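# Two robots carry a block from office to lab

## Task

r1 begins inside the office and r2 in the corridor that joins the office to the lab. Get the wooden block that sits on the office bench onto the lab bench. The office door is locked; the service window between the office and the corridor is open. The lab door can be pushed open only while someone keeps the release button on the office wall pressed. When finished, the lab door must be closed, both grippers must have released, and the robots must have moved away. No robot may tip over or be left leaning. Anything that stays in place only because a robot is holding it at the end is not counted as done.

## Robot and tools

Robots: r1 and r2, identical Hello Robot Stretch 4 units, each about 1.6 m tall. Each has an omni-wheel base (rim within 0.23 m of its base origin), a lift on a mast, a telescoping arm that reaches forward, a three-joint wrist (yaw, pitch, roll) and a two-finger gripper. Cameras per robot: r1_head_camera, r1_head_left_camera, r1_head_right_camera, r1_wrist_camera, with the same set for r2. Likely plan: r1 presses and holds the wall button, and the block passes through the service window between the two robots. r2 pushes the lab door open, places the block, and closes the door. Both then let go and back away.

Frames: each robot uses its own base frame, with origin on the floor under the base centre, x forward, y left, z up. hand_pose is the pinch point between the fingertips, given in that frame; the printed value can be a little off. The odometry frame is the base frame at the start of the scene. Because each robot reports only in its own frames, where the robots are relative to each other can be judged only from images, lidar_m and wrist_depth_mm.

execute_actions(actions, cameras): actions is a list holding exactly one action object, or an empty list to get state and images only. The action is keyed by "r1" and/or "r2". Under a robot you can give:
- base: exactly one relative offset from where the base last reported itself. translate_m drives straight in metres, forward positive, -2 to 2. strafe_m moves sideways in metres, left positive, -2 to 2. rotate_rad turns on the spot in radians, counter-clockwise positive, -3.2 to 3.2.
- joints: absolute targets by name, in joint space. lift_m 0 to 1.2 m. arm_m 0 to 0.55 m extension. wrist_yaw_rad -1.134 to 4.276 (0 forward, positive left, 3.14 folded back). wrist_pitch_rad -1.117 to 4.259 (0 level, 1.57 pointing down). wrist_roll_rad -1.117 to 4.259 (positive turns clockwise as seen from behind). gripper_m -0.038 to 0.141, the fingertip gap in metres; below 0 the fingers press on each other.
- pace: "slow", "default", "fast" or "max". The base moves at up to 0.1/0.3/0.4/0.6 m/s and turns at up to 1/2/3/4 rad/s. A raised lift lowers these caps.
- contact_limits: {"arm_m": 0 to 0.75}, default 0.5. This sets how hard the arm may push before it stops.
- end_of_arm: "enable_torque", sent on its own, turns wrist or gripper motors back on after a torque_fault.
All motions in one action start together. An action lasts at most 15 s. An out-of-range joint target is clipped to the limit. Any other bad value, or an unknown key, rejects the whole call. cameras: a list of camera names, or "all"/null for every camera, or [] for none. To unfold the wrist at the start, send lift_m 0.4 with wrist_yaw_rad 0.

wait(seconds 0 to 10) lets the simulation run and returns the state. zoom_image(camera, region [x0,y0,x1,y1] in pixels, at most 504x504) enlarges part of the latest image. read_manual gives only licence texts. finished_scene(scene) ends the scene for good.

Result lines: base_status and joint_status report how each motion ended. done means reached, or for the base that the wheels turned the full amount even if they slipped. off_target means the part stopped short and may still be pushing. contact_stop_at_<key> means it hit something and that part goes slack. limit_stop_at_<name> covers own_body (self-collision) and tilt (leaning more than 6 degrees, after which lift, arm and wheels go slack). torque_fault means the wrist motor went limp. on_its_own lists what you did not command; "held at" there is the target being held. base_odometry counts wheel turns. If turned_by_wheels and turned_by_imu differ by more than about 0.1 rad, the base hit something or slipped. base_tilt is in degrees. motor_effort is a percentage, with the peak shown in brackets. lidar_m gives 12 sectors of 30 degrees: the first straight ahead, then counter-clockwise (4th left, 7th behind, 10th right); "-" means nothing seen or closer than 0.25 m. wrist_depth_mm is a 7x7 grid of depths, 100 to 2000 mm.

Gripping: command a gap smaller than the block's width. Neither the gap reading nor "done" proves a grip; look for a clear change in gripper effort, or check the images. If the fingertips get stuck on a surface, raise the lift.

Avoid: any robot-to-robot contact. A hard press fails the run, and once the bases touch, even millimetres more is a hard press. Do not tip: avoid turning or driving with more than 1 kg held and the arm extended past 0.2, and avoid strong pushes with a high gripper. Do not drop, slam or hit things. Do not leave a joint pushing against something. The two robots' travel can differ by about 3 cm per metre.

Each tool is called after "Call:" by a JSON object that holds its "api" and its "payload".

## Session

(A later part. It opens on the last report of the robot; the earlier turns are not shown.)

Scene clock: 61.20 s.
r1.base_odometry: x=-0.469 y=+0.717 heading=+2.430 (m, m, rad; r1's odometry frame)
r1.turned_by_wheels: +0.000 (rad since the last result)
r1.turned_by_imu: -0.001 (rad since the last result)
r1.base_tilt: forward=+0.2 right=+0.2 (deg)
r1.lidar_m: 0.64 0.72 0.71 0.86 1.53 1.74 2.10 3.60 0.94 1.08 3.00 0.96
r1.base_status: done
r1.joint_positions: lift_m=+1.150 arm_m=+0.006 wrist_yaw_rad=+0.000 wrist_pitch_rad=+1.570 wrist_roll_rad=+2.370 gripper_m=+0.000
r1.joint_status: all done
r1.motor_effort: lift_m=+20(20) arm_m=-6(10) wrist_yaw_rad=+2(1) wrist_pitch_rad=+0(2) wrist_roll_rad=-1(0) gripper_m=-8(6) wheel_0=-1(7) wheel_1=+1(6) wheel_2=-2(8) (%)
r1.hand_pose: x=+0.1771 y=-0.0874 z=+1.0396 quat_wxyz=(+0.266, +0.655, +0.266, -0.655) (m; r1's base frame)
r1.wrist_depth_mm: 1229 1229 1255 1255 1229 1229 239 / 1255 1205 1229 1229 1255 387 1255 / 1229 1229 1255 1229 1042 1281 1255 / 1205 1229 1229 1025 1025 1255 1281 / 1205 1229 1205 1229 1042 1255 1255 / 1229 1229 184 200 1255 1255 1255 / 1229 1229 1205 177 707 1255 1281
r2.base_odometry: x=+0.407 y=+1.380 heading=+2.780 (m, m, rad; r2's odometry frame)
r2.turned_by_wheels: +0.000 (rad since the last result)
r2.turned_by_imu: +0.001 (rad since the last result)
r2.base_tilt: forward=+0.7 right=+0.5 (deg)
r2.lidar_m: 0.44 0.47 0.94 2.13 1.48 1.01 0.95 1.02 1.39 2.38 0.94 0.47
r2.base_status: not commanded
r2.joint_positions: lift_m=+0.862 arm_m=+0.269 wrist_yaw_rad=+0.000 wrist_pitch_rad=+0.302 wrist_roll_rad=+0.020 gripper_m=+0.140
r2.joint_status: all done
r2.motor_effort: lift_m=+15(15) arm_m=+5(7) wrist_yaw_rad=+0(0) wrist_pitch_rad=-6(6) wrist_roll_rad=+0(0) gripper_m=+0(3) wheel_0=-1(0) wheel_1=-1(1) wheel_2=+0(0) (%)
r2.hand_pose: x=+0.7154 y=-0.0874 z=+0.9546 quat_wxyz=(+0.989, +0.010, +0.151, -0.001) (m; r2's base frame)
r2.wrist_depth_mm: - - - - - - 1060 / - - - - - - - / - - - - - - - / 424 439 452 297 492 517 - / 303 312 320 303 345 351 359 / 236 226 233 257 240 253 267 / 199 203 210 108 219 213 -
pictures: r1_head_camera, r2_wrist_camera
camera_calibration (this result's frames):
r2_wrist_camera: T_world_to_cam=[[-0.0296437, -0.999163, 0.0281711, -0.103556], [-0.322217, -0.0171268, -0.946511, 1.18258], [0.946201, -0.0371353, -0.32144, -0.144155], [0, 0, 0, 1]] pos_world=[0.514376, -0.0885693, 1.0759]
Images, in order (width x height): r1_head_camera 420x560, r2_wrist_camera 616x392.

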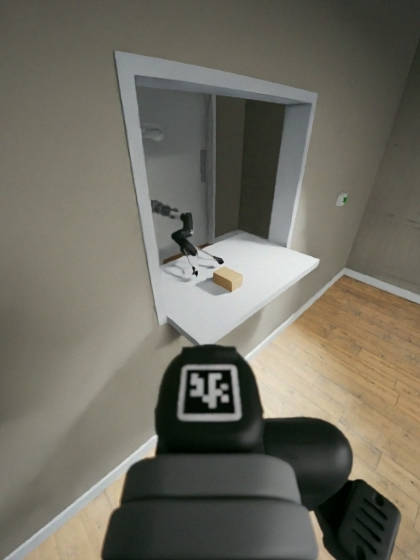

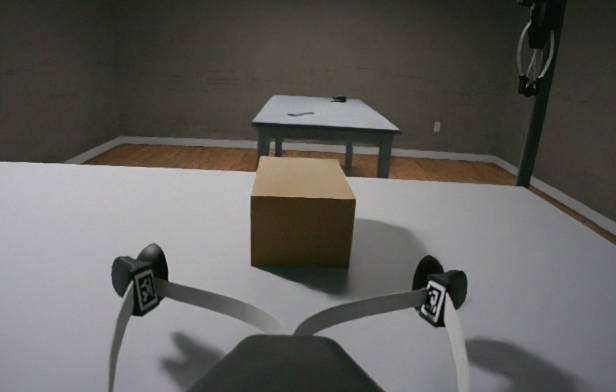

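Call:
{"api": "execute_actions", "payload": {"actions": [{"r1":{"base":{"rotate_rad":0.8},"joints":{"lift_m":0.9,"wrist_pitch_rad":0,"wrist_roll_rad":0},"pace":"fast"},"r2":{"base":{"strafe_m":-0.01},"joints":{"arm_m":0.395}}}], "cameras": ["r2_wrist_camera"]}}

Call:
{"api": "execute_actions", "payload": {"actions": [{"r1":{"base":{"strafe_m":-0.34},"pace":"max"},"r2":{"joints":{"gripper_m":0.02}}}], "cameras": []}}

Call:
{"api": "execute_actions", "payload": {"actions": [{"r1":{"base":{"strafe_m":-0.46},"pace":"max"},"r2":{"base":{"translate_m":-0.45},"joints":{"lift_m":0.9,"arm_m":0.005},"pace":"fast"}}], "cameras": ["r2_wrist_camera"]}}

Call:
{"api": "execute_actions", "payload": {"actions": [{"r1":{"base":{"strafe_m":-1.2},"pace":"max"},"r2":{"base":{"strafe_m":1.2},"joints":{"lift_m":0.55,"wrist_yaw_rad":3.1},"pace":"fast"}}], "cameras": ["r2_wrist_camera","r1_wrist_camera","r1_head_camera","r2_head_left_camera"]}}

Scene clock: 69.20 s.
r1.base_odometry: x=-0.469 y=+0.717 heading=-3.054 (m, m, rad; r1's odometry frame)
r1.turned_by_wheels: +0.800 (rad since the last result)
r1.turned_by_imu: +0.786 (rad since the last result)
r1.base_tilt: forward=+0.3 right=+0.3 (deg)
r1.lidar_m: 0.70 0.77 1.02 1.72 1.84 2.61 0.95 0.95 3.08 2.18 0.65 0.64
r1.base_status: done
r1.joint_positions: lift_m=+0.900 arm_m=+0.006 wrist_yaw_rad=+0.000 wrist_pitch_rad=+0.002 wrist_roll_rad=+0.001 gripper_m=+0.000
r1.joint_status: all done
r1.motor_effort: lift_m=+16(16) arm_m=-6(6) wrist_yaw_rad=+1(1) wrist_pitch_rad=-6(11) wrist_roll_rad=-2(8) gripper_m=-7(7) wheel_0=-2(5) wheel_1=-3(7) wheel_2=-1(4) (%)
r1.hand_pose: x=+0.4654 y=-0.0874 z=+1.0777 quat_wxyz=(+1.000, +0.000, +0.001, +0.000) (m; r1's base frame)
r1.wrist_depth_mm: 492 492 488 488 484 484 484 / 496 488 484 484 484 480 480 / 488 488 480 480 477 477 480 / 488 484 484 480 477 473 473 / 477 480 477 477 477 473 473 / 477 480 184 200 473 469 459 / 477 473 477 177 317 462 466
r2.base_odometry: x=+0.411 y=+1.389 heading=+2.780 (m, m, rad; r2's odometry frame)
r2.turned_by_wheels: +0.000 (rad since the last result)
r2.turned_by_imu: +0.002 (rad since the last result)
r2.base_tilt: forward=+0.8 right=+0.6 (deg)
r2.lidar_m: 0.43 0.48 0.67 2.15 1.47 1.00 0.96 0.99 1.43 2.51 0.94 0.48
r2.base_status: done
r2.joint_positions: lift_m=+0.862 arm_m=+0.394 wrist_yaw_rad=+0.000 wrist_pitch_rad=+0.302 wrist_roll_rad=+0.020 gripper_m=+0.140
r2.joint_status: all done
r2.motor_effort: lift_m=+15(15) arm_m=+5(5) wrist_yaw_rad=+0(0) wrist_pitch_rad=-7(7) wrist_roll_rad=+0(0) gripper_m=+1(2) wheel_0=+1(8) wheel_1=+0(11) wheel_2=+0(2) (%)
r2.hand_pose: x=+0.8404 y=-0.0874 z=+0.9546 quat_wxyz=(+0.989, +0.010, +0.151, -0.001) (m; r2's base frame)
r2.wrist_depth_mm: - - - - - - 891 / - - - - - - - / - - - - - - - / 427 - 1921 - - - - / 304 310 231 208 343 351 359 / 236 224 182 179 196 253 267 / 199 202 202 108 212 211 -
pictures: r2_wrist_camera
camera_calibration (this result's frames):
r2_wrist_camera: T_world_to_cam=[[-0.0295786, -0.999165, 0.0281735, -0.0998916], [-0.322301, -0.0171468, -0.946482, 1.22286], [0.946175, -0.0370759, -0.321525, -0.262286], [0, 0, 0, 1]] pos_world=[0.639343, -0.0885646, 1.07589]
Images, in order (width x height): r2_wrist_camera 616x392.

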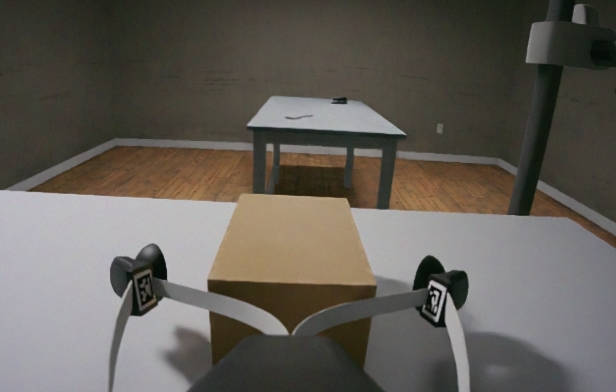

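Scene clock: 71.40 s.
r1.base_odometry: x=-0.499 y=+1.056 heading=-3.054 (m, m, rad; r1's odometry frame)
r1.turned_by_wheels: +0.000 (rad since the last result)
r1.turned_by_imu: -0.001 (rad since the last result)
r1.base_tilt: forward=+0.2 right=+0.3 (deg)
r1.lidar_m: 0.49 0.71 1.03 2.08 2.20 3.13 0.92 0.96 2.70 2.28 0.65 0.48
r1.base_status: done
r1.joint_positions: lift_m=+0.900 arm_m=+0.006 wrist_yaw_rad=+0.000 wrist_pitch_rad=+0.002 wrist_roll_rad=+0.000 gripper_m=+0.000
r1.joint_status: not commanded
r1.motor_effort: lift_m=+17(17) arm_m=-6(5) wrist_yaw_rad=+0(1) wrist_pitch_rad=-7(7) wrist_roll_rad=-2(3) gripper_m=-7(8) wheel_0=-2(9) wheel_1=+1(9) wheel_2=+0(1) (%)
r1.hand_pose: x=+0.4654 y=-0.0874 z=+1.0776 quat_wxyz=(+1.000, +0.000, +0.001, +0.000) (m; r1's base frame)
r1.wrist_depth_mm: 469 473 473 473 - - - / 469 473 469 469 - - - / 469 462 462 462 - - - / 466 469 466 466 - - - / 466 459 466 459 - 866 - / 459 459 185 200 - 707 - / 462 455 455 177 312 544 439
r2.base_odometry: x=+0.411 y=+1.389 heading=+2.780 (m, m, rad; r2's odometry frame)
r2.turned_by_wheels: +0.000 (rad since the last result)
r2.turned_by_imu: +0.001 (rad since the last result)
r2.base_tilt: forward=+0.8 right=+0.6 (deg)
r2.lidar_m: 0.43 0.45 0.66 2.15 1.47 0.99 0.96 1.00 1.41 2.53 0.94 0.44
r2.base_status: not commanded
r2.joint_positions: lift_m=+0.862 arm_m=+0.394 wrist_yaw_rad=+0.000 wrist_pitch_rad=+0.306 wrist_roll_rad=+0.020 gripper_m=+0.021
r2.joint_status: all done
r2.motor_effort: lift_m=+16(16) arm_m=+5(5) wrist_yaw_rad=-1(0) wrist_pitch_rad=-16(17) wrist_roll_rad=+0(0) gripper_m=-27(28) wheel_0=+2(1) wheel_1=+0(0) wheel_2=+0(0) (%)
r2.hand_pose: x=+0.8401 y=-0.0874 z=+0.9536 quat_wxyz=(+0.988, +0.010, +0.152, -0.002) (m; r2's base frame)
r2.wrist_depth_mm: - - - - - 831 - / - - - - - - - / - - - - - - - / 418 430 1983 281 1025 - - / 298 307 205 196 334 345 349 / 232 178 174 175 182 260 262 / 195 197 192 108 209 209 -
pictures: none
No camera images: the call's "cameras" was empty. Leave "cameras" out to get every camera's image.

Scene clock: 74.00 s.
r1.base_odometry: x=-0.539 y=+1.514 heading=-3.054 (m, m, rad; r1's odometry frame)
r1.turned_by_wheels: +0.000 (rad since the last result)
r1.turned_by_imu: +0.000 (rad since the last result)
r1.base_tilt: forward=+0.3 right=+0.2 (deg)
r1.lidar_m: 0.43 0.48 1.04 2.53 2.69 0.95 0.94 2.99 2.25 2.20 0.62 0.46
r1.base_status: done
r1.joint_positions: lift_m=+0.900 arm_m=+0.006 wrist_yaw_rad=+0.000 wrist_pitch_rad=+0.002 wrist_roll_rad=+0.000 gripper_m=+0.000
r1.joint_status: not commanded
r1.motor_effort: lift_m=+17(17) arm_m=-6(6) wrist_yaw_rad=+0(1) wrist_pitch_rad=-6(7) wrist_roll_rad=-1(1) gripper_m=-7(6) wheel_0=-1(10) wheel_1=+2(10) wheel_2=+0(0) (%)
r1.hand_pose: x=+0.4654 y=-0.0874 z=+1.0776 quat_wxyz=(+1.000, +0.000, +0.001, +0.000) (m; r1's base frame)
r1.wrist_depth_mm: - - - - - - - / - - - - - - - / - - - - - - - / - - - - - - - / - - - - - - - / - 723 185 200 - - - / 477 439 500 177 314 549 591
r2.base_odometry: x=+0.832 y=+1.230 heading=+2.780 (m, m, rad; r2's odometry frame)
r2.turned_by_wheels: +0.000 (rad since the last result)
r2.turned_by_imu: +0.002 (rad since the last result)
r2.base_tilt: forward=+0.7 right=+0.6 (deg)
r2.lidar_m: 0.88 0.92 1.64 1.93 0.73 0.51 0.48 0.51 0.76 2.19 1.57 0.93
r2.base_status: done
r2.joint_positions: lift_m=+0.900 arm_m=+0.006 wrist_yaw_rad=+0.000 wrist_pitch_rad=+0.306 wrist_roll_rad=+0.020 gripper_m=+0.021
r2.joint_status: all done
r2.motor_effort: lift_m=+22(25) arm_m=-5(5) wrist_yaw_rad=+1(2) wrist_pitch_rad=-17(17) wrist_roll_rad=+0(1) gripper_m=-26(26) wheel_0=+0(5) wheel_1=-1(10) wheel_2=-1(13) (%)
r2.hand_pose: x=+0.4518 y=-0.0875 z=+0.9910 quat_wxyz=(+0.988, +0.010, +0.152, -0.002) (m; r2's base frame)
r2.wrist_depth_mm: 866 - - - - 854 820 / 878 - - - - 878 891 / 866 878 931 976 1025 931 917 / 976 960 707 279 960 976 976 / 991 1025 204 196 1025 1042 1042 / 1060 179 173 174 182 1078 1098 / 1160 1138 1138 108 1182 1160 1182
pictures: r2_wrist_camera
camera_calibration (this result's frames):
r2_wrist_camera: T_world_to_cam=[[-0.0298492, -0.999154, 0.0282826, -0.112499], [-0.325782, -0.0170254, -0.945292, 1.13248], [0.944974, -0.0374302, -0.324998, 0.121033], [0, 0, 0, 1]] pos_world=[0.251209, -0.0885925, 1.11304]
Images, in order (width x height): r2_wrist_camera 616x392.

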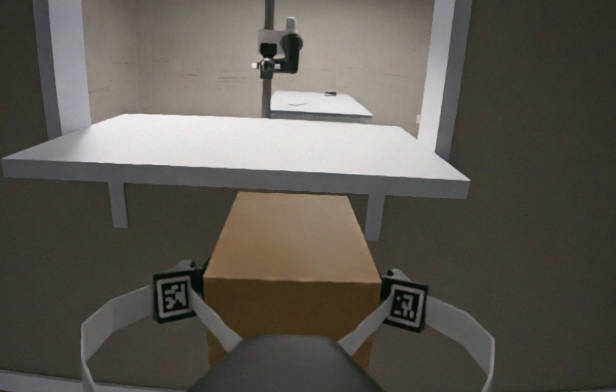

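Scene clock: 78.40 s.
r1.base_odometry: x=-0.644 y=+2.710 heading=-3.054 (m, m, rad; r1's odometry frame)
r1.turned_by_wheels: +0.000 (rad since the last result)
r1.turned_by_imu: -0.001 (rad since the last result)
r1.base_tilt: forward=+0.3 right=+0.3 (deg)
r1.lidar_m: 0.57 0.64 0.77 2.75 1.43 1.53 3.44 1.34 1.03 0.99 0.84 0.61
r1.base_status: done
r1.joint_positions: lift_m=+0.900 arm_m=+0.006 wrist_yaw_rad=+0.000 wrist_pitch_rad=+0.002 wrist_roll_rad=+0.000 gripper_m=+0.000
r1.joint_status: not commanded
r1.motor_effort: lift_m=+18(17) arm_m=-6(6) wrist_yaw_rad=+1(0) wrist_pitch_rad=-7(4) wrist_roll_rad=+0(2) gripper_m=-7(7) wheel_0=-2(10) wheel_1=+0(11) wheel_2=+0(2) (%)
r1.hand_pose: x=+0.4654 y=-0.0874 z=+1.0776 quat_wxyz=(+1.000, +0.000, +0.001, +0.000) (m; r1's base frame)
r1.wrist_depth_mm: 382 384 379 379 382 377 377 / 384 382 382 377 379 375 377 / 382 379 377 375 377 373 373 / 379 379 377 373 373 375 370 / 377 379 375 332 375 368 368 / 379 373 184 200 368 368 366 / 373 370 370 176 265 366 364
r2.base_odometry: x=+0.407 y=+0.107 heading=+2.780 (m, m, rad; r2's odometry frame)
r2.turned_by_wheels: +0.000 (rad since the last result)
r2.turned_by_imu: +0.002 (rad since the last result)
r2.base_tilt: forward=+0.9 right=+0.6 (deg)
r2.lidar_m: 1.12 1.21 0.98 0.95 0.67 0.56 0.55 0.56 0.74 2.11 1.32 1.17
r2.base_status: done
r2.joint_positions: lift_m=+0.550 arm_m=+0.006 wrist_yaw_rad=+3.100 wrist_pitch_rad=+0.306 wrist_roll_rad=+0.020 gripper_m=+0.021
r2.joint_status: all done
r2.motor_effort: lift_m=+17(21) arm_m=-5(5) wrist_yaw_rad=+1(9) wrist_pitch_rad=-17(18) wrist_roll_rad=+0(1) gripper_m=-26(28) wheel_0=+2(11) wheel_1=-2(10) wheel_2=+0(4) (%)
r2.hand_pose: x=-0.0945 y=+0.0989 z=+0.6415 quat_wxyz=(+0.022, -0.152, +0.013, +0.988) (m; r2's base frame)
r2.wrist_depth_mm: 128 176 634 647 647 569 585 / 640 654 654 661 676 603 615 / 683 691 691 699 699 634 647 / 715 723 723 281 741 676 691 / 759 759 204 196 715 715 732 / 788 178 173 174 182 750 768 / 842 854 866 108 798 798 820
pictures: r1_head_camera, r1_wrist_camera, r2_head_left_camera, r2_wrist_camera
camera_calibration (this result's frames):
r1_wrist_camera: T_world_to_cam=[[-0.0353303, -0.998566, 0.040225, -0.122177], [0.0245942, -0.0411067, -0.998852, 1.1238], [0.999073, -0.0343005, 0.0260112, -0.274781], [0, 0, 0, 1]] pos_world=[0.24257, -0.0852315, 1.13457]
r2_wrist_camera: T_world_to_cam=[[0.0713452, 0.997051, 0.0282713, -0.120488], [0.326096, 0.00347056, -0.94533, 0.68687], [-0.942641, 0.0766639, -0.324886, 0.340949], [0, 0, 0, 1]] pos_world=[0.106003, 0.0916101, 0.763495]
Images, in order (width x height): r1_head_camera 420x560, r1_wrist_camera 616x392, r2_head_left_camera 420x672, r2_wrist_camera 616x392.

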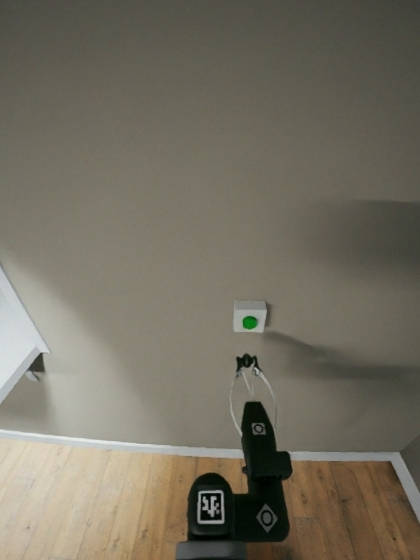

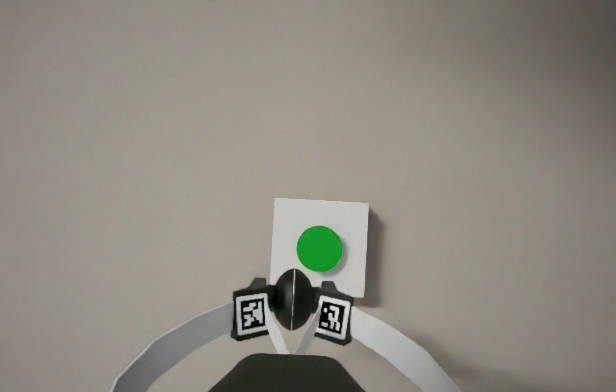

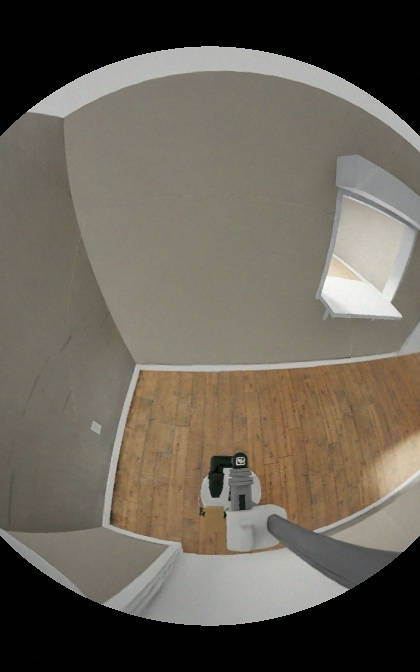

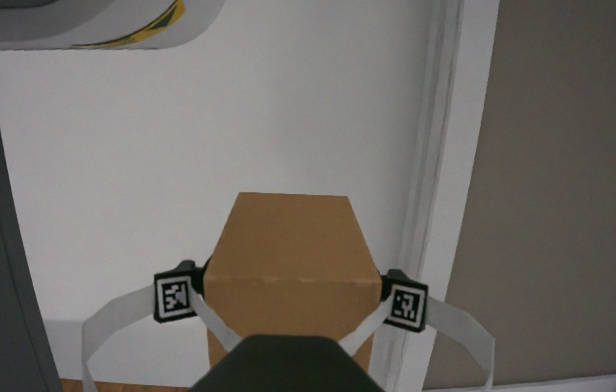

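Call:
{"api": "execute_actions", "payload": {"actions": [{"r1":{"base":{"strafe_m":-0.022},"joints":{"lift_m":0.922,"arm_m":0.102},"pace":"slow"},"r2":{"base":{"translate_m":-0.34}}}], "cameras": ["r1_wrist_camera"]}}

Scene clock: 83.13 s.
r1.base_odometry: x=-0.646 y=+2.732 heading=-3.054 (m, m, rad; r1's odometry frame)
r1.turned_by_wheels: +0.000 (rad since the last result)
r1.turned_by_imu: -0.001 (rad since the last result)
r1.base_tilt: forward=+0.2 right=+0.2 (deg)
r1.lidar_m: 0.59 0.63 0.78 2.93 1.45 1.53 3.33 1.33 1.01 0.96 0.84 0.61
r1.base_status: done
r1.joint_positions: lift_m=+0.922 arm_m=+0.100 wrist_yaw_rad=-0.002 wrist_pitch_rad=+0.002 wrist_roll_rad=+0.000 gripper_m=+0.000
r1.joint_status: all done
r1.motor_effort: lift_m=+20(22) arm_m=+9(10) wrist_yaw_rad=+6(5) wrist_pitch_rad=-5(6) wrist_roll_rad=-3(2) gripper_m=-7(5) wheel_0=+3(6) wheel_1=-1(7) wheel_2=+0(2) (%)
r1.hand_pose: x=+0.5597 y=-0.0879 z=+1.0995 quat_wxyz=(+1.000, +0.000, +0.001, -0.001) (m; r1's base frame)
r1.wrist_depth_mm: 287 287 286 285 285 283 282 / 287 286 285 283 282 281 281 / 285 283 282 282 282 279 279 / 283 283 282 281 279 278 277 / 282 282 281 240 279 278 277 / 281 278 186 202 276 276 274 / 279 278 278 177 220 274 273
r2.base_odometry: x=+0.725 y=-0.013 heading=+2.779 (m, m, rad; r2's odometry frame)
r2.turned_by_wheels: +0.000 (rad since the last result)
r2.turned_by_imu: +0.002 (rad since the last result)
r2.base_tilt: forward=+0.8 right=+0.6 (deg)
r2.lidar_m: 1.48 1.34 0.99 0.62 0.32 0.25 0.25 0.25 0.32 0.65 1.75 1.46
r2.base_status: done
r2.joint_positions: lift_m=+0.550 arm_m=+0.006 wrist_yaw_rad=+3.100 wrist_pitch_rad=+0.306 wrist_roll_rad=+0.020 gripper_m=+0.021
r2.joint_status: not commanded
r2.motor_effort: lift_m=+16(17) arm_m=-5(5) wrist_yaw_rad=+1(1) wrist_pitch_rad=-16(17) wrist_roll_rad=+0(0) gripper_m=-27(25) wheel_0=-1(7) wheel_1=-2(9) wheel_2=-1(9) (%)
r2.hand_pose: x=-0.0945 y=+0.0988 z=+0.6415 quat_wxyz=(+0.022, -0.152, +0.013, +0.988) (m; r2's base frame)
r2.wrist_depth_mm: 128 176 315 320 327 329 332 / 320 327 334 336 338 340 338 / 342 345 347 353 357 362 347 / 359 359 362 282 377 384 351 / 379 382 204 196 397 399 364 / 397 178 174 174 182 407 357 / 418 427 427 108 445 421 357
pictures: r1_wrist_camera
camera_calibration (this result's frames):
r1_wrist_camera: T_world_to_cam=[[-0.0370462, -0.998504, 0.0402229, -0.119249], [0.0248853, -0.0411598, -0.998843, 1.14313], [0.999004, -0.0360023, 0.0263729, -0.370046], [0, 0, 0, 1]] pos_world=[0.336813, -0.0853426, 1.15636]
Images, in order (width x height): r1_wrist_camera 616x392.

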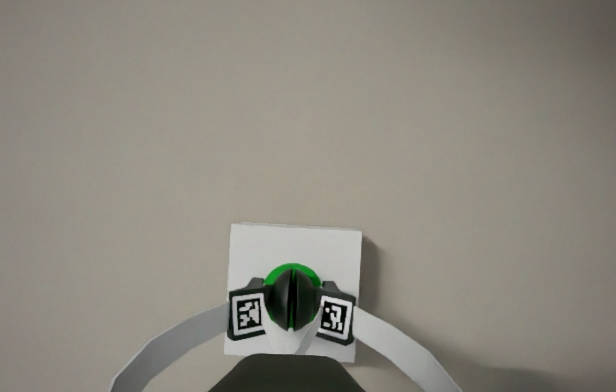

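Call:
{"api": "execute_actions", "payload": {"actions": [{"r1":{"joints":{"arm_m":0.107}},"r2":{"base":{"translate_m":-0.07},"pace":"slow"}}], "cameras": ["r2_wrist_camera"]}}

Scene clock: 86.63 s.
r1.base_odometry: x=-0.646 y=+2.732 heading=-3.054 (m, m, rad; r1's odometry frame)
r1.turned_by_wheels: +0.000 (rad since the last result)
r1.turned_by_imu: -0.001 (rad since the last result)
r1.base_tilt: forward=+0.2 right=+0.3 (deg)
r1.lidar_m: 0.59 0.63 0.77 2.92 1.44 1.53 3.35 1.29 1.01 0.97 0.82 0.62
r1.base_status: not commanded
r1.joint_positions: lift_m=+0.922 arm_m=+0.105 wrist_yaw_rad=-0.005 wrist_pitch_rad=+0.001 wrist_roll_rad=+0.000 gripper_m=+0.000
r1.joint_status: all done
r1.on_its_own: wrist_yaw_rad is at rest, and its effort (+15) is outside its rest range (-13 to +13)
r1.motor_effort: lift_m=+21(20) arm_m=+13(9) wrist_yaw_rad=+15(15) wrist_pitch_rad=-2(7) wrist_roll_rad=-1(3) gripper_m=-4(6) wheel_0=+2(2) wheel_1=+0(1) wheel_2=-5(5) (%)
r1.hand_pose: x=+0.5637 y=-0.0889 z=+1.0997 quat_wxyz=(+1.000, +0.000, +0.001, -0.003) (m; r1's base frame)
r1.wrist_depth_mm: 283 281 282 282 281 281 279 / 282 282 283 281 279 277 278 / 281 281 282 279 278 277 277 / 281 278 278 277 277 276 276 / 278 277 278 238 274 274 273 / 277 277 183 198 274 272 273 / 276 274 274 179 272 273 272
r2.base_odometry: x=+0.790 y=-0.038 heading=+2.779 (m, m, rad; r2's odometry frame)
r2.turned_by_wheels: +0.000 (rad since the last result)
r2.turned_by_imu: +0.001 (rad since the last result)
r2.base_tilt: forward=+0.8 right=+0.6 (deg)
r2.lidar_m: 1.54 1.34 1.01 0.33 0.30 0.25 - 0.25 0.25 0.53 1.88 1.54
r2.base_status: done
r2.joint_positions: lift_m=+0.550 arm_m=+0.006 wrist_yaw_rad=+3.100 wrist_pitch_rad=+0.306 wrist_roll_rad=+0.020 gripper_m=+0.021
r2.joint_status: not commanded
r2.motor_effort: lift_m=+17(18) arm_m=-4(5) wrist_yaw_rad=+0(2) wrist_pitch_rad=-18(18) wrist_roll_rad=+0(0) gripper_m=-26(27) wheel_0=-4(8) wheel_1=-4(13) wheel_2=+4(11) (%)
r2.hand_pose: x=-0.0946 y=+0.0988 z=+0.6414 quat_wxyz=(+0.022, -0.152, +0.013, +0.988) (m; r2's base frame)
r2.wrist_depth_mm: 128 175 293 301 309 319 327 / 289 296 306 315 325 334 343 / 303 312 322 332 342 353 368 / 319 327 332 279 362 375 1182 / 338 345 204 197 379 399 364 / 353 179 174 174 182 413 343 / 373 387 392 108 433 439 334
pictures: r2_wrist_camera
camera_calibration (this result's frames):
r2_wrist_camera: T_world_to_cam=[[0.0710215, 0.997074, 0.0282718, -0.120423], [0.326106, 0.00357598, -0.945326, 0.686822], [-0.942662, 0.0763581, -0.324898, 0.340864], [0, 0, 0, 1]] pos_world=[0.105895, 0.0915872, 0.763422]
Images, in order (width x height): r2_wrist_camera 616x392.

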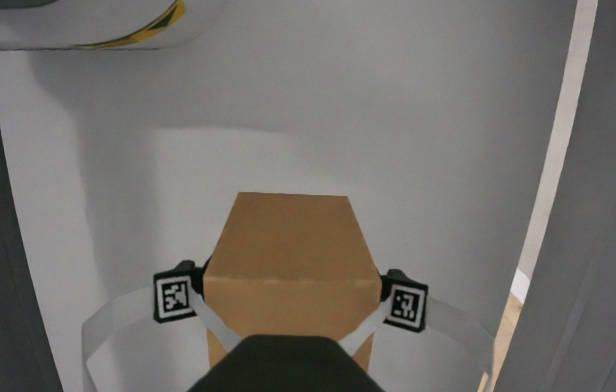

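Call:
{"api": "execute_actions", "payload": {"actions": [{"r2":{"base":{"translate_m":-1.5}}}], "cameras": ["r2_head_right_camera"]}}

Call:
{"api": "execute_actions", "payload": {"actions": [{"r2":{"base":{"rotate_rad":-1.6},"joints":{"lift_m":0.78}}}], "cameras": ["r2_head_camera","r2_head_left_camera"]}}

Scene clock: 95.17 s.
r1.base_odometry: x=-0.646 y=+2.732 heading=-3.054 (m, m, rad; r1's odometry frame)
r1.turned_by_wheels: +0.000 (rad since the last result)
r1.turned_by_imu: -0.003 (rad since the last result)
r1.base_tilt: forward=+0.2 right=+0.3 (deg)
r1.lidar_m: 0.59 0.66 0.78 2.90 1.45 1.52 3.34 1.32 1.03 0.98 0.85 0.63
r1.base_status: not commanded
r1.joint_positions: lift_m=+0.922 arm_m=+0.105 wrist_yaw_rad=-0.005 wrist_pitch_rad=+0.001 wrist_roll_rad=+0.000 gripper_m=+0.000
r1.joint_status: not commanded
r1.on_its_own: wrist_yaw_rad is at rest, and its effort (+15) is outside its rest range (-13 to +13)
r1.motor_effort: lift_m=+21(20) arm_m=+13(13) wrist_yaw_rad=+15(16) wrist_pitch_rad=-3(4) wrist_roll_rad=-2(2) gripper_m=-4(4) wheel_0=+3(2) wheel_1=+0(0) wheel_2=-5(5) (%)
r1.hand_pose: x=+0.5637 y=-0.0889 z=+1.0997 quat_wxyz=(+1.000, +0.000, +0.001, -0.003) (m; r1's base frame)
r1.wrist_depth_mm: 283 283 282 282 281 281 278 / 285 281 281 281 279 279 278 / 281 279 279 277 278 277 277 / 279 279 279 277 276 277 274 / 277 277 276 238 276 274 274 / 277 276 182 198 274 274 272 / 277 274 273 179 273 272 272
r2.base_odometry: x=+2.192 y=-0.570 heading=+2.779 (m, m, rad; r2's odometry frame)
r2.turned_by_wheels: +0.000 (rad since the last result)
r2.turned_by_imu: +0.008 (rad since the last result)
r2.base_tilt: forward=+0.7 right=+0.5 (deg)
r2.lidar_m: 1.00 1.05 1.03 0.96 1.02 1.26 1.18 1.27 0.98 0.95 1.00 1.24
r2.base_status: done
r2.joint_positions: lift_m=+0.550 arm_m=+0.006 wrist_yaw_rad=+3.100 wrist_pitch_rad=+0.306 wrist_roll_rad=+0.020 gripper_m=+0.021
r2.joint_status: not commanded
r2.motor_effort: lift_m=+17(17) arm_m=-4(4) wrist_yaw_rad=+0(1) wrist_pitch_rad=-16(17) wrist_roll_rad=+0(0) gripper_m=-31(28) wheel_0=+0(6) wheel_1=-1(9) wheel_2=+1(20) (%)
r2.hand_pose: x=-0.0946 y=+0.0988 z=+0.6414 quat_wxyz=(+0.022, -0.152, +0.013, +0.988) (m; r2's base frame)
r2.wrist_depth_mm: 128 176 1255 1229 1255 1255 1229 / 1229 1281 1308 1308 1336 1308 1255 / 1308 1336 1366 1336 1336 1430 1281 / 1397 1397 1430 282 1430 1430 1255 / 1430 1464 206 197 1537 1537 1255 / 1138 178 174 174 182 1366 1205 / 917 960 946 108 1025 1025 1098
pictures: r2_head_right_camera
Images, in order (width x height): r2_head_right_camera 420x672.

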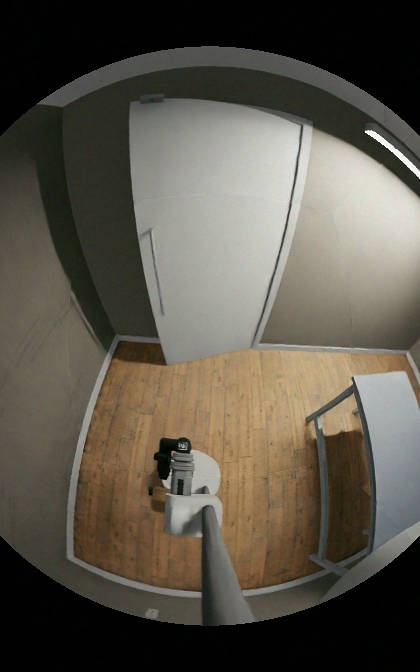

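Scene clock: 97.23 s.
r1.base_odometry: x=-0.646 y=+2.732 heading=-3.054 (m, m, rad; r1's odometry frame)
r1.turned_by_wheels: +0.000 (rad since the last result)
r1.turned_by_imu: -0.001 (rad since the last result)
r1.base_tilt: forward=+0.2 right=+0.4 (deg)
r1.lidar_m: 0.60 0.65 0.79 2.91 1.45 1.54 3.35 1.32 1.01 0.97 0.83 0.62
r1.base_status: not commanded
r1.joint_positions: lift_m=+0.922 arm_m=+0.105 wrist_yaw_rad=-0.005 wrist_pitch_rad=+0.001 wrist_roll_rad=+0.000 gripper_m=+0.000
r1.joint_status: not commanded
r1.on_its_own: wrist_yaw_rad is at rest, and its effort (+16) is outside its rest range (-13 to +13)
r1.motor_effort: lift_m=+20(20) arm_m=+13(13) wrist_yaw_rad=+16(15) wrist_pitch_rad=-4(3) wrist_roll_rad=-2(3) gripper_m=-4(4) wheel_0=+2(2) wheel_1=+0(0) wheel_2=-5(5) (%)
r1.hand_pose: x=+0.5637 y=-0.0889 z=+1.0997 quat_wxyz=(+1.000, +0.000, +0.001, -0.003) (m; r1's base frame)
r1.wrist_depth_mm: 282 285 282 283 282 279 279 / 283 285 281 279 281 278 279 / 282 279 282 278 278 278 278 / 279 279 277 277 276 276 276 / 278 277 277 236 276 274 274 / 278 276 182 198 274 273 272 / 274 274 273 178 274 273 273
r2.base_odometry: x=+2.192 y=-0.570 heading=+1.179 (m, m, rad; r2's odometry frame)
r2.turned_by_wheels: -1.600 (rad since the last result)
r2.turned_by_imu: -1.593 (rad since the last result)
r2.base_tilt: forward=+0.8 right=+0.4 (deg)
r2.lidar_m: 0.95 0.96 1.34 1.25 1.31 1.04 0.96 1.02 1.24 1.18 1.25 1.02
r2.base_status: done
r2.joint_positions: lift_m=+0.780 arm_m=+0.006 wrist_yaw_rad=+3.100 wrist_pitch_rad=+0.306 wrist_roll_rad=+0.020 gripper_m=+0.021
r2.joint_status: all done
r2.motor_effort: lift_m=+22(26) arm_m=-4(4) wrist_yaw_rad=+0(0) wrist_pitch_rad=-17(17) wrist_roll_rad=+1(0) gripper_m=-29(27) wheel_0=+1(5) wheel_1=+0(6) wheel_2=+2(9) (%)
r2.hand_pose: x=-0.0946 y=+0.0988 z=+0.8710 quat_wxyz=(+0.022, -0.152, +0.013, +0.988) (m; r2's base frame)
r2.wrist_depth_mm: 128 176 1008 1060 1078 1118 1118 / 1008 1042 1078 1078 1138 1160 1182 / 1098 1098 1118 1182 1182 1229 1229 / 1138 1182 1182 281 1281 1281 1336 / 1255 1229 205 196 1308 1336 1397 / 1281 179 173 174 182 1464 1499 / 1229 1281 1229 108 1397 1366 1464
pictures: r2_head_camera, r2_head_left_camera
Images, in order (width x height): r2_head_camera 420x560, r2_head_left_camera 420x672.

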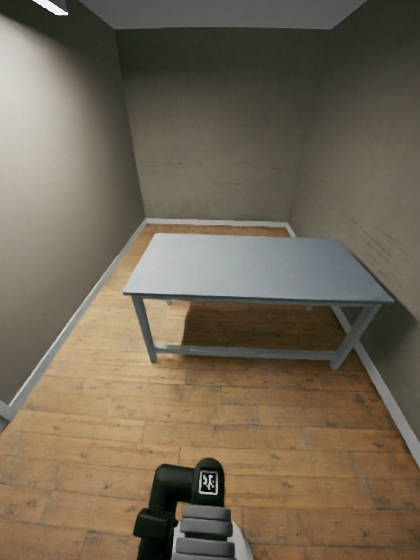

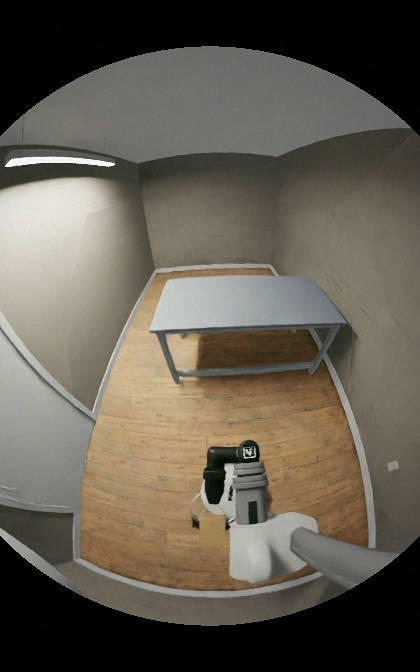

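Call:
{"api": "execute_actions", "payload": {"actions": [{"r1":{"base":{"translate_m":-0.35},"joints":{"arm_m":0.01}},"r2":{"base":{"translate_m":0.38},"joints":{"wrist_yaw_rad":0,"arm_m":0.395}}}], "cameras": ["r2_head_camera"]}}

Scene clock: 101.70 s.
r1.base_odometry: x=-0.297 y=+2.762 heading=-3.054 (m, m, rad; r1's odometry frame)
r1.turned_by_wheels: +0.000 (rad since the last result)
r1.turned_by_imu: -0.002 (rad since the last result)
r1.base_tilt: forward=+0.4 right=+0.4 (deg)
r1.lidar_m: 0.90 1.01 1.12 3.79 1.23 1.55 3.29 1.31 0.97 0.96 1.02 0.98
r1.base_status: done
r1.joint_positions: lift_m=+0.922 arm_m=+0.011 wrist_yaw_rad=+0.000 wrist_pitch_rad=+0.002 wrist_roll_rad=+0.000 gripper_m=+0.000
r1.joint_status: all done
r1.motor_effort: lift_m=+20(21) arm_m=-6(10) wrist_yaw_rad=+1(15) wrist_pitch_rad=-7(7) wrist_roll_rad=+0(3) gripper_m=-7(7) wheel_0=-2(6) wheel_1=-2(5) wheel_2=-1(9) (%)
r1.hand_pose: x=+0.4705 y=-0.0874 z=+1.0995 quat_wxyz=(+1.000, +0.000, +0.001, +0.000) (m; r1's base frame)
r1.wrist_depth_mm: 732 723 723 732 715 707 715 / 723 723 723 723 723 715 715 / 723 723 723 715 715 707 707 / 723 715 715 715 707 707 715 / 707 723 715 715 707 699 707 / 715 715 185 199 699 707 699 / 707 707 707 176 433 699 699
r2.base_odometry: x=+2.337 y=-0.219 heading=+1.179 (m, m, rad; r2's odometry frame)
r2.turned_by_wheels: +0.000 (rad since the last result)
r2.turned_by_imu: +0.001 (rad since the last result)
r2.base_tilt: forward=+0.8 right=+0.4 (deg)
r2.lidar_m: 0.56 0.58 1.33 1.28 1.34 1.46 1.36 1.44 1.24 1.17 0.87 0.61
r2.base_status: done
r2.joint_positions: lift_m=+0.780 arm_m=+0.394 wrist_yaw_rad=+0.000 wrist_pitch_rad=+0.306 wrist_roll_rad=+0.020 gripper_m=+0.021
r2.joint_status: all done
r2.motor_effort: lift_m=+22(22) arm_m=+5(4) wrist_yaw_rad=-2(10) wrist_pitch_rad=-16(17) wrist_roll_rad=+1(1) gripper_m=-26(30) wheel_0=+1(4) wheel_1=+3(5) wheel_2=+1(8) (%)
r2.hand_pose: x=+0.8402 y=-0.0873 z=+0.8710 quat_wxyz=(+0.988, +0.010, +0.152, -0.001) (m; r2's base frame)
r2.wrist_depth_mm: - - - - - - 1537 / - - - - - - 1537 / - - - - - - 1537 / 603 615 634 281 691 723 750 / 430 445 205 196 480 500 504 / 336 179 174 175 181 377 379 / 282 283 277 108 300 300 314
pictures: r2_head_camera
Images, in order (width x height): r2_head_camera 420x560.

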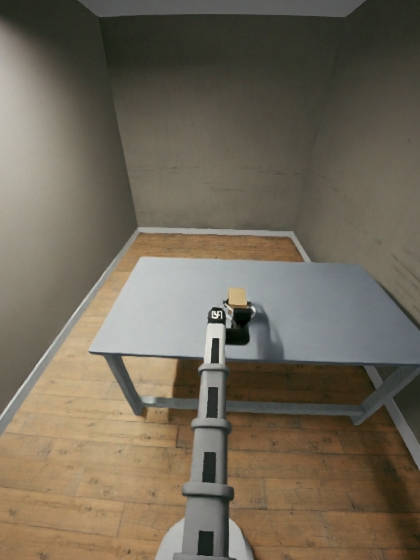

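Call:
{"api": "execute_actions", "payload": {"actions": [{"r2":{"joints":{"lift_m":0.711}}}], "cameras": []}}

Call:
{"api": "execute_actions", "payload": {"actions": [{"r2":{"joints":{"gripper_m":0.125}}}], "cameras": []}}

Call:
{"api": "execute_actions", "payload": {"actions": [{"r2":{"base":{"translate_m":-0.3},"joints":{"arm_m":0.01},"pace":"fast"}}], "cameras": ["r2_head_left_camera"]}}

Call:
{"api": "zoom_image", "payload": {"camera": "r2_head_left_camera", "region": [0,380,200,580]}}

Scene clock: 106.47 s.
r1.base_odometry: x=-0.297 y=+2.762 heading=-3.054 (m, m, rad; r1's odometry frame)
r1.turned_by_wheels: +0.000 (rad since the last result)
r1.turned_by_imu: -0.001 (rad since the last result)
r1.base_tilt: forward=+0.2 right=+0.4 (deg)
r1.lidar_m: 0.90 1.03 1.13 3.79 1.22 1.56 3.28 1.30 0.97 0.96 1.02 0.98
r1.base_status: not commanded
r1.joint_positions: lift_m=+0.922 arm_m=+0.011 wrist_yaw_rad=+0.000 wrist_pitch_rad=+0.002 wrist_roll_rad=+0.000 gripper_m=+0.000
r1.joint_status: not commanded
r1.motor_effort: lift_m=+20(20) arm_m=-6(6) wrist_yaw_rad=+0(1) wrist_pitch_rad=-5(7) wrist_roll_rad=-1(3) gripper_m=-6(6) wheel_0=-1(1) wheel_1=-2(2) wheel_2=-1(1) (%)
r1.hand_pose: x=+0.4705 y=-0.0874 z=+1.0995 quat_wxyz=(+1.000, +0.000, +0.001, +0.000) (m; r1's base frame)
r1.wrist_depth_mm: 732 723 732 732 715 715 707 / 732 723 732 715 715 707 707 / 732 723 723 715 715 707 715 / 723 715 707 723 707 715 707 / 723 715 723 699 707 707 707 / 715 707 185 200 699 691 699 / 707 707 699 177 433 699 699
r2.base_odometry: x=+2.337 y=-0.219 heading=+1.179 (m, m, rad; r2's odometry frame)
r2.turned_by_wheels: +0.000 (rad since the last result)
r2.turned_by_imu: +0.002 (rad since the last result)
r2.base_tilt: forward=+0.8 right=+0.6 (deg)
r2.lidar_m: 0.57 0.59 1.37 1.27 1.31 1.44 1.37 1.43 1.25 1.18 0.87 0.62
r2.base_status: not commanded
r2.joint_positions: lift_m=+0.711 arm_m=+0.394 wrist_yaw_rad=+0.000 wrist_pitch_rad=+0.306 wrist_roll_rad=+0.020 gripper_m=+0.021
r2.joint_status: all done
r2.motor_effort: lift_m=+17(17) arm_m=+5(5) wrist_yaw_rad=-1(1) wrist_pitch_rad=-17(18) wrist_roll_rad=+0(0) gripper_m=-31(26) wheel_0=+1(1) wheel_1=+3(3) wheel_2=+2(2) (%)
r2.hand_pose: x=+0.8402 y=-0.0873 z=+0.8025 quat_wxyz=(+0.988, +0.010, +0.152, -0.001) (m; r2's base frame)
r2.wrist_depth_mm: - - - - - - 1537 / - - - - - - 1576 / 676 699 723 - - - 1430 / 418 427 442 279 480 504 521 / 298 310 204 196 338 343 351 / 234 178 173 175 182 263 263 / 196 198 193 108 210 211 -
pictures: none
No camera images: the call's "cameras" was empty. Leave "cameras" out to get every camera's image.

Scene clock: 108.40 s.
r1.base_odometry: x=-0.297 y=+2.762 heading=-3.054 (m, m, rad; r1's odometry frame)
r1.turned_by_wheels: +0.000 (rad since the last result)
r1.turned_by_imu: -0.001 (rad since the last result)
r1.base_tilt: forward=+0.3 right=+0.3 (deg)
r1.lidar_m: 0.90 1.02 1.13 3.78 1.21 1.56 3.27 1.30 0.96 0.95 1.03 0.97
r1.base_status: not commanded
r1.joint_positions: lift_m=+0.922 arm_m=+0.011 wrist_yaw_rad=+0.000 wrist_pitch_rad=+0.002 wrist_roll_rad=+0.000 gripper_m=+0.000
r1.joint_status: not commanded
r1.motor_effort: lift_m=+20(20) arm_m=-6(6) wrist_yaw_rad=+0(1) wrist_pitch_rad=-6(3) wrist_roll_rad=-3(4) gripper_m=-7(7) wheel_0=-1(1) wheel_1=-2(2) wheel_2=-1(1) (%)
r1.hand_pose: x=+0.4705 y=-0.0874 z=+1.0995 quat_wxyz=(+1.000, +0.000, +0.001, +0.000) (m; r1's base frame)
r1.wrist_depth_mm: 732 732 723 723 715 715 715 / 723 723 723 715 707 715 715 / 723 715 723 715 715 715 707 / 723 723 715 707 699 707 707 / 715 707 715 707 707 707 707 / 715 715 185 199 699 699 699 / 707 707 707 177 433 699 691
r2.base_odometry: x=+2.337 y=-0.219 heading=+1.179 (m, m, rad; r2's odometry frame)
r2.turned_by_wheels: +0.000 (rad since the last result)
r2.turned_by_imu: +0.001 (rad since the last result)
r2.base_tilt: forward=+0.9 right=+0.7 (deg)
r2.lidar_m: 0.58 0.59 1.35 1.26 1.32 1.45 1.37 1.43 1.26 1.19 0.87 0.62
r2.base_status: not commanded
r2.joint_positions: lift_m=+0.711 arm_m=+0.394 wrist_yaw_rad=+0.000 wrist_pitch_rad=+0.303 wrist_roll_rad=+0.020 gripper_m=+0.125
r2.joint_status: all done
r2.motor_effort: lift_m=+16(16) arm_m=+5(5) wrist_yaw_rad=-1(1) wrist_pitch_rad=-7(16) wrist_roll_rad=+1(0) gripper_m=-3(30) wheel_0=+1(1) wheel_1=+3(3) wheel_2=+2(2) (%)
r2.hand_pose: x=+0.8404 y=-0.0873 z=+0.8034 quat_wxyz=(+0.989, +0.010, +0.151, -0.001) (m; r2's base frame)
r2.wrist_depth_mm: - - - - - - 1499 / - - - - - - 1499 / 707 - - - - - 1537 / 424 442 455 294 496 525 535 / 304 312 234 210 347 351 357 / 237 227 191 191 201 267 268 / 200 201 204 108 213 213 -
pictures: none
No camera images: the call's "cameras" was empty. Leave "cameras" out to get every camera's image.

Scene clock: 110.47 s.
r1.base_odometry: x=-0.297 y=+2.762 heading=-3.054 (m, m, rad; r1's odometry frame)
r1.turned_by_wheels: +0.000 (rad since the last result)
r1.turned_by_imu: -0.001 (rad since the last result)
r1.base_tilt: forward=+0.3 right=+0.5 (deg)
r1.lidar_m: 0.90 1.01 1.10 3.77 1.25 1.59 3.29 1.31 0.96 0.95 1.03 0.98
r1.base_status: not commanded
r1.joint_positions: lift_m=+0.922 arm_m=+0.011 wrist_yaw_rad=+0.000 wrist_pitch_rad=+0.002 wrist_roll_rad=+0.000 gripper_m=+0.000
r1.joint_status: not commanded
r1.motor_effort: lift_m=+20(20) arm_m=-6(6) wrist_yaw_rad=+1(1) wrist_pitch_rad=-6(6) wrist_roll_rad=-2(2) gripper_m=-6(6) wheel_0=-1(1) wheel_1=-2(2) wheel_2=-1(1) (%)
r1.hand_pose: x=+0.4705 y=-0.0874 z=+1.0995 quat_wxyz=(+1.000, +0.000, +0.001, +0.000) (m; r1's base frame)
r1.wrist_depth_mm: 732 723 723 723 723 715 715 / 723 732 732 723 707 715 715 / 723 715 715 715 715 715 715 / 715 723 723 707 715 707 707 / 715 723 715 707 707 707 707 / 715 715 185 200 699 715 699 / 715 707 707 177 436 691 691
r2.base_odometry: x=+2.223 y=-0.496 heading=+1.179 (m, m, rad; r2's odometry frame)
r2.turned_by_wheels: +0.000 (rad since the last result)
r2.turned_by_imu: +0.001 (rad since the last result)
r2.base_tilt: forward=+0.7 right=+0.7 (deg)
r2.lidar_m: 0.88 0.91 1.34 1.26 1.27 1.13 1.05 1.09 1.24 1.19 1.23 0.96
r2.base_status: done
r2.joint_positions: lift_m=+0.711 arm_m=+0.011 wrist_yaw_rad=+0.000 wrist_pitch_rad=+0.302 wrist_roll_rad=+0.020 gripper_m=+0.125
r2.joint_status: all done
r2.motor_effort: lift_m=+16(16) arm_m=-5(6) wrist_yaw_rad=+1(1) wrist_pitch_rad=-7(7) wrist_roll_rad=+0(0) gripper_m=-1(1) wheel_0=-1(5) wheel_1=-1(8) wheel_2=-1(16) (%)
r2.hand_pose: x=+0.4572 y=-0.0875 z=+0.8035 quat_wxyz=(+0.989, +0.010, +0.151, -0.002) (m; r2's base frame)
r2.wrist_depth_mm: - - - - - - 1576 / - - - - - - 1576 / 715 741 788 820 891 976 1078 / 1983 1499 - - 759 768 778 / 1756 1661 1983 - - 1863 1576 / 1255 1336 1430 1576 220 1576 1499 / 891 1160 1229 108 1255 1255 1308
pictures: r2_head_left_camera
Images, in order (width x height): r2_head_left_camera 420x672.

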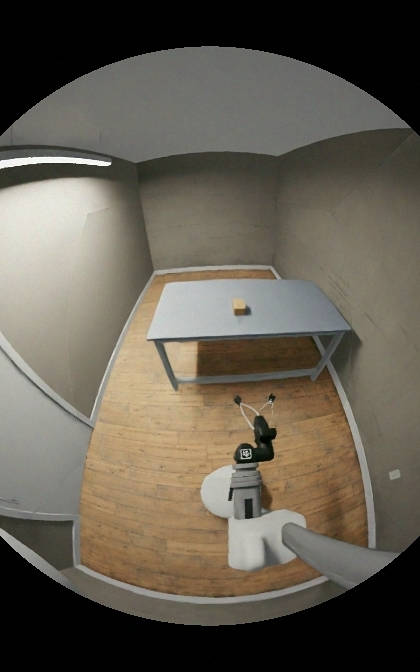

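Region (0, 380, 200, 580) of r2_head_left_camera's 420x672 image, scaled by 2.520, with more detail than that image has.

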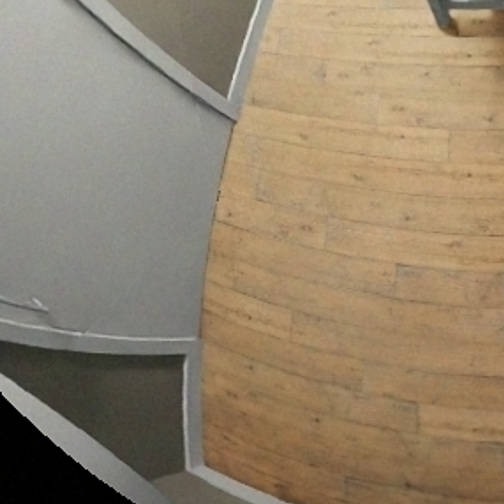

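Call:
{"api": "finished_scene", "payload": {"scene": 2}}

The scene is finished: the task was done.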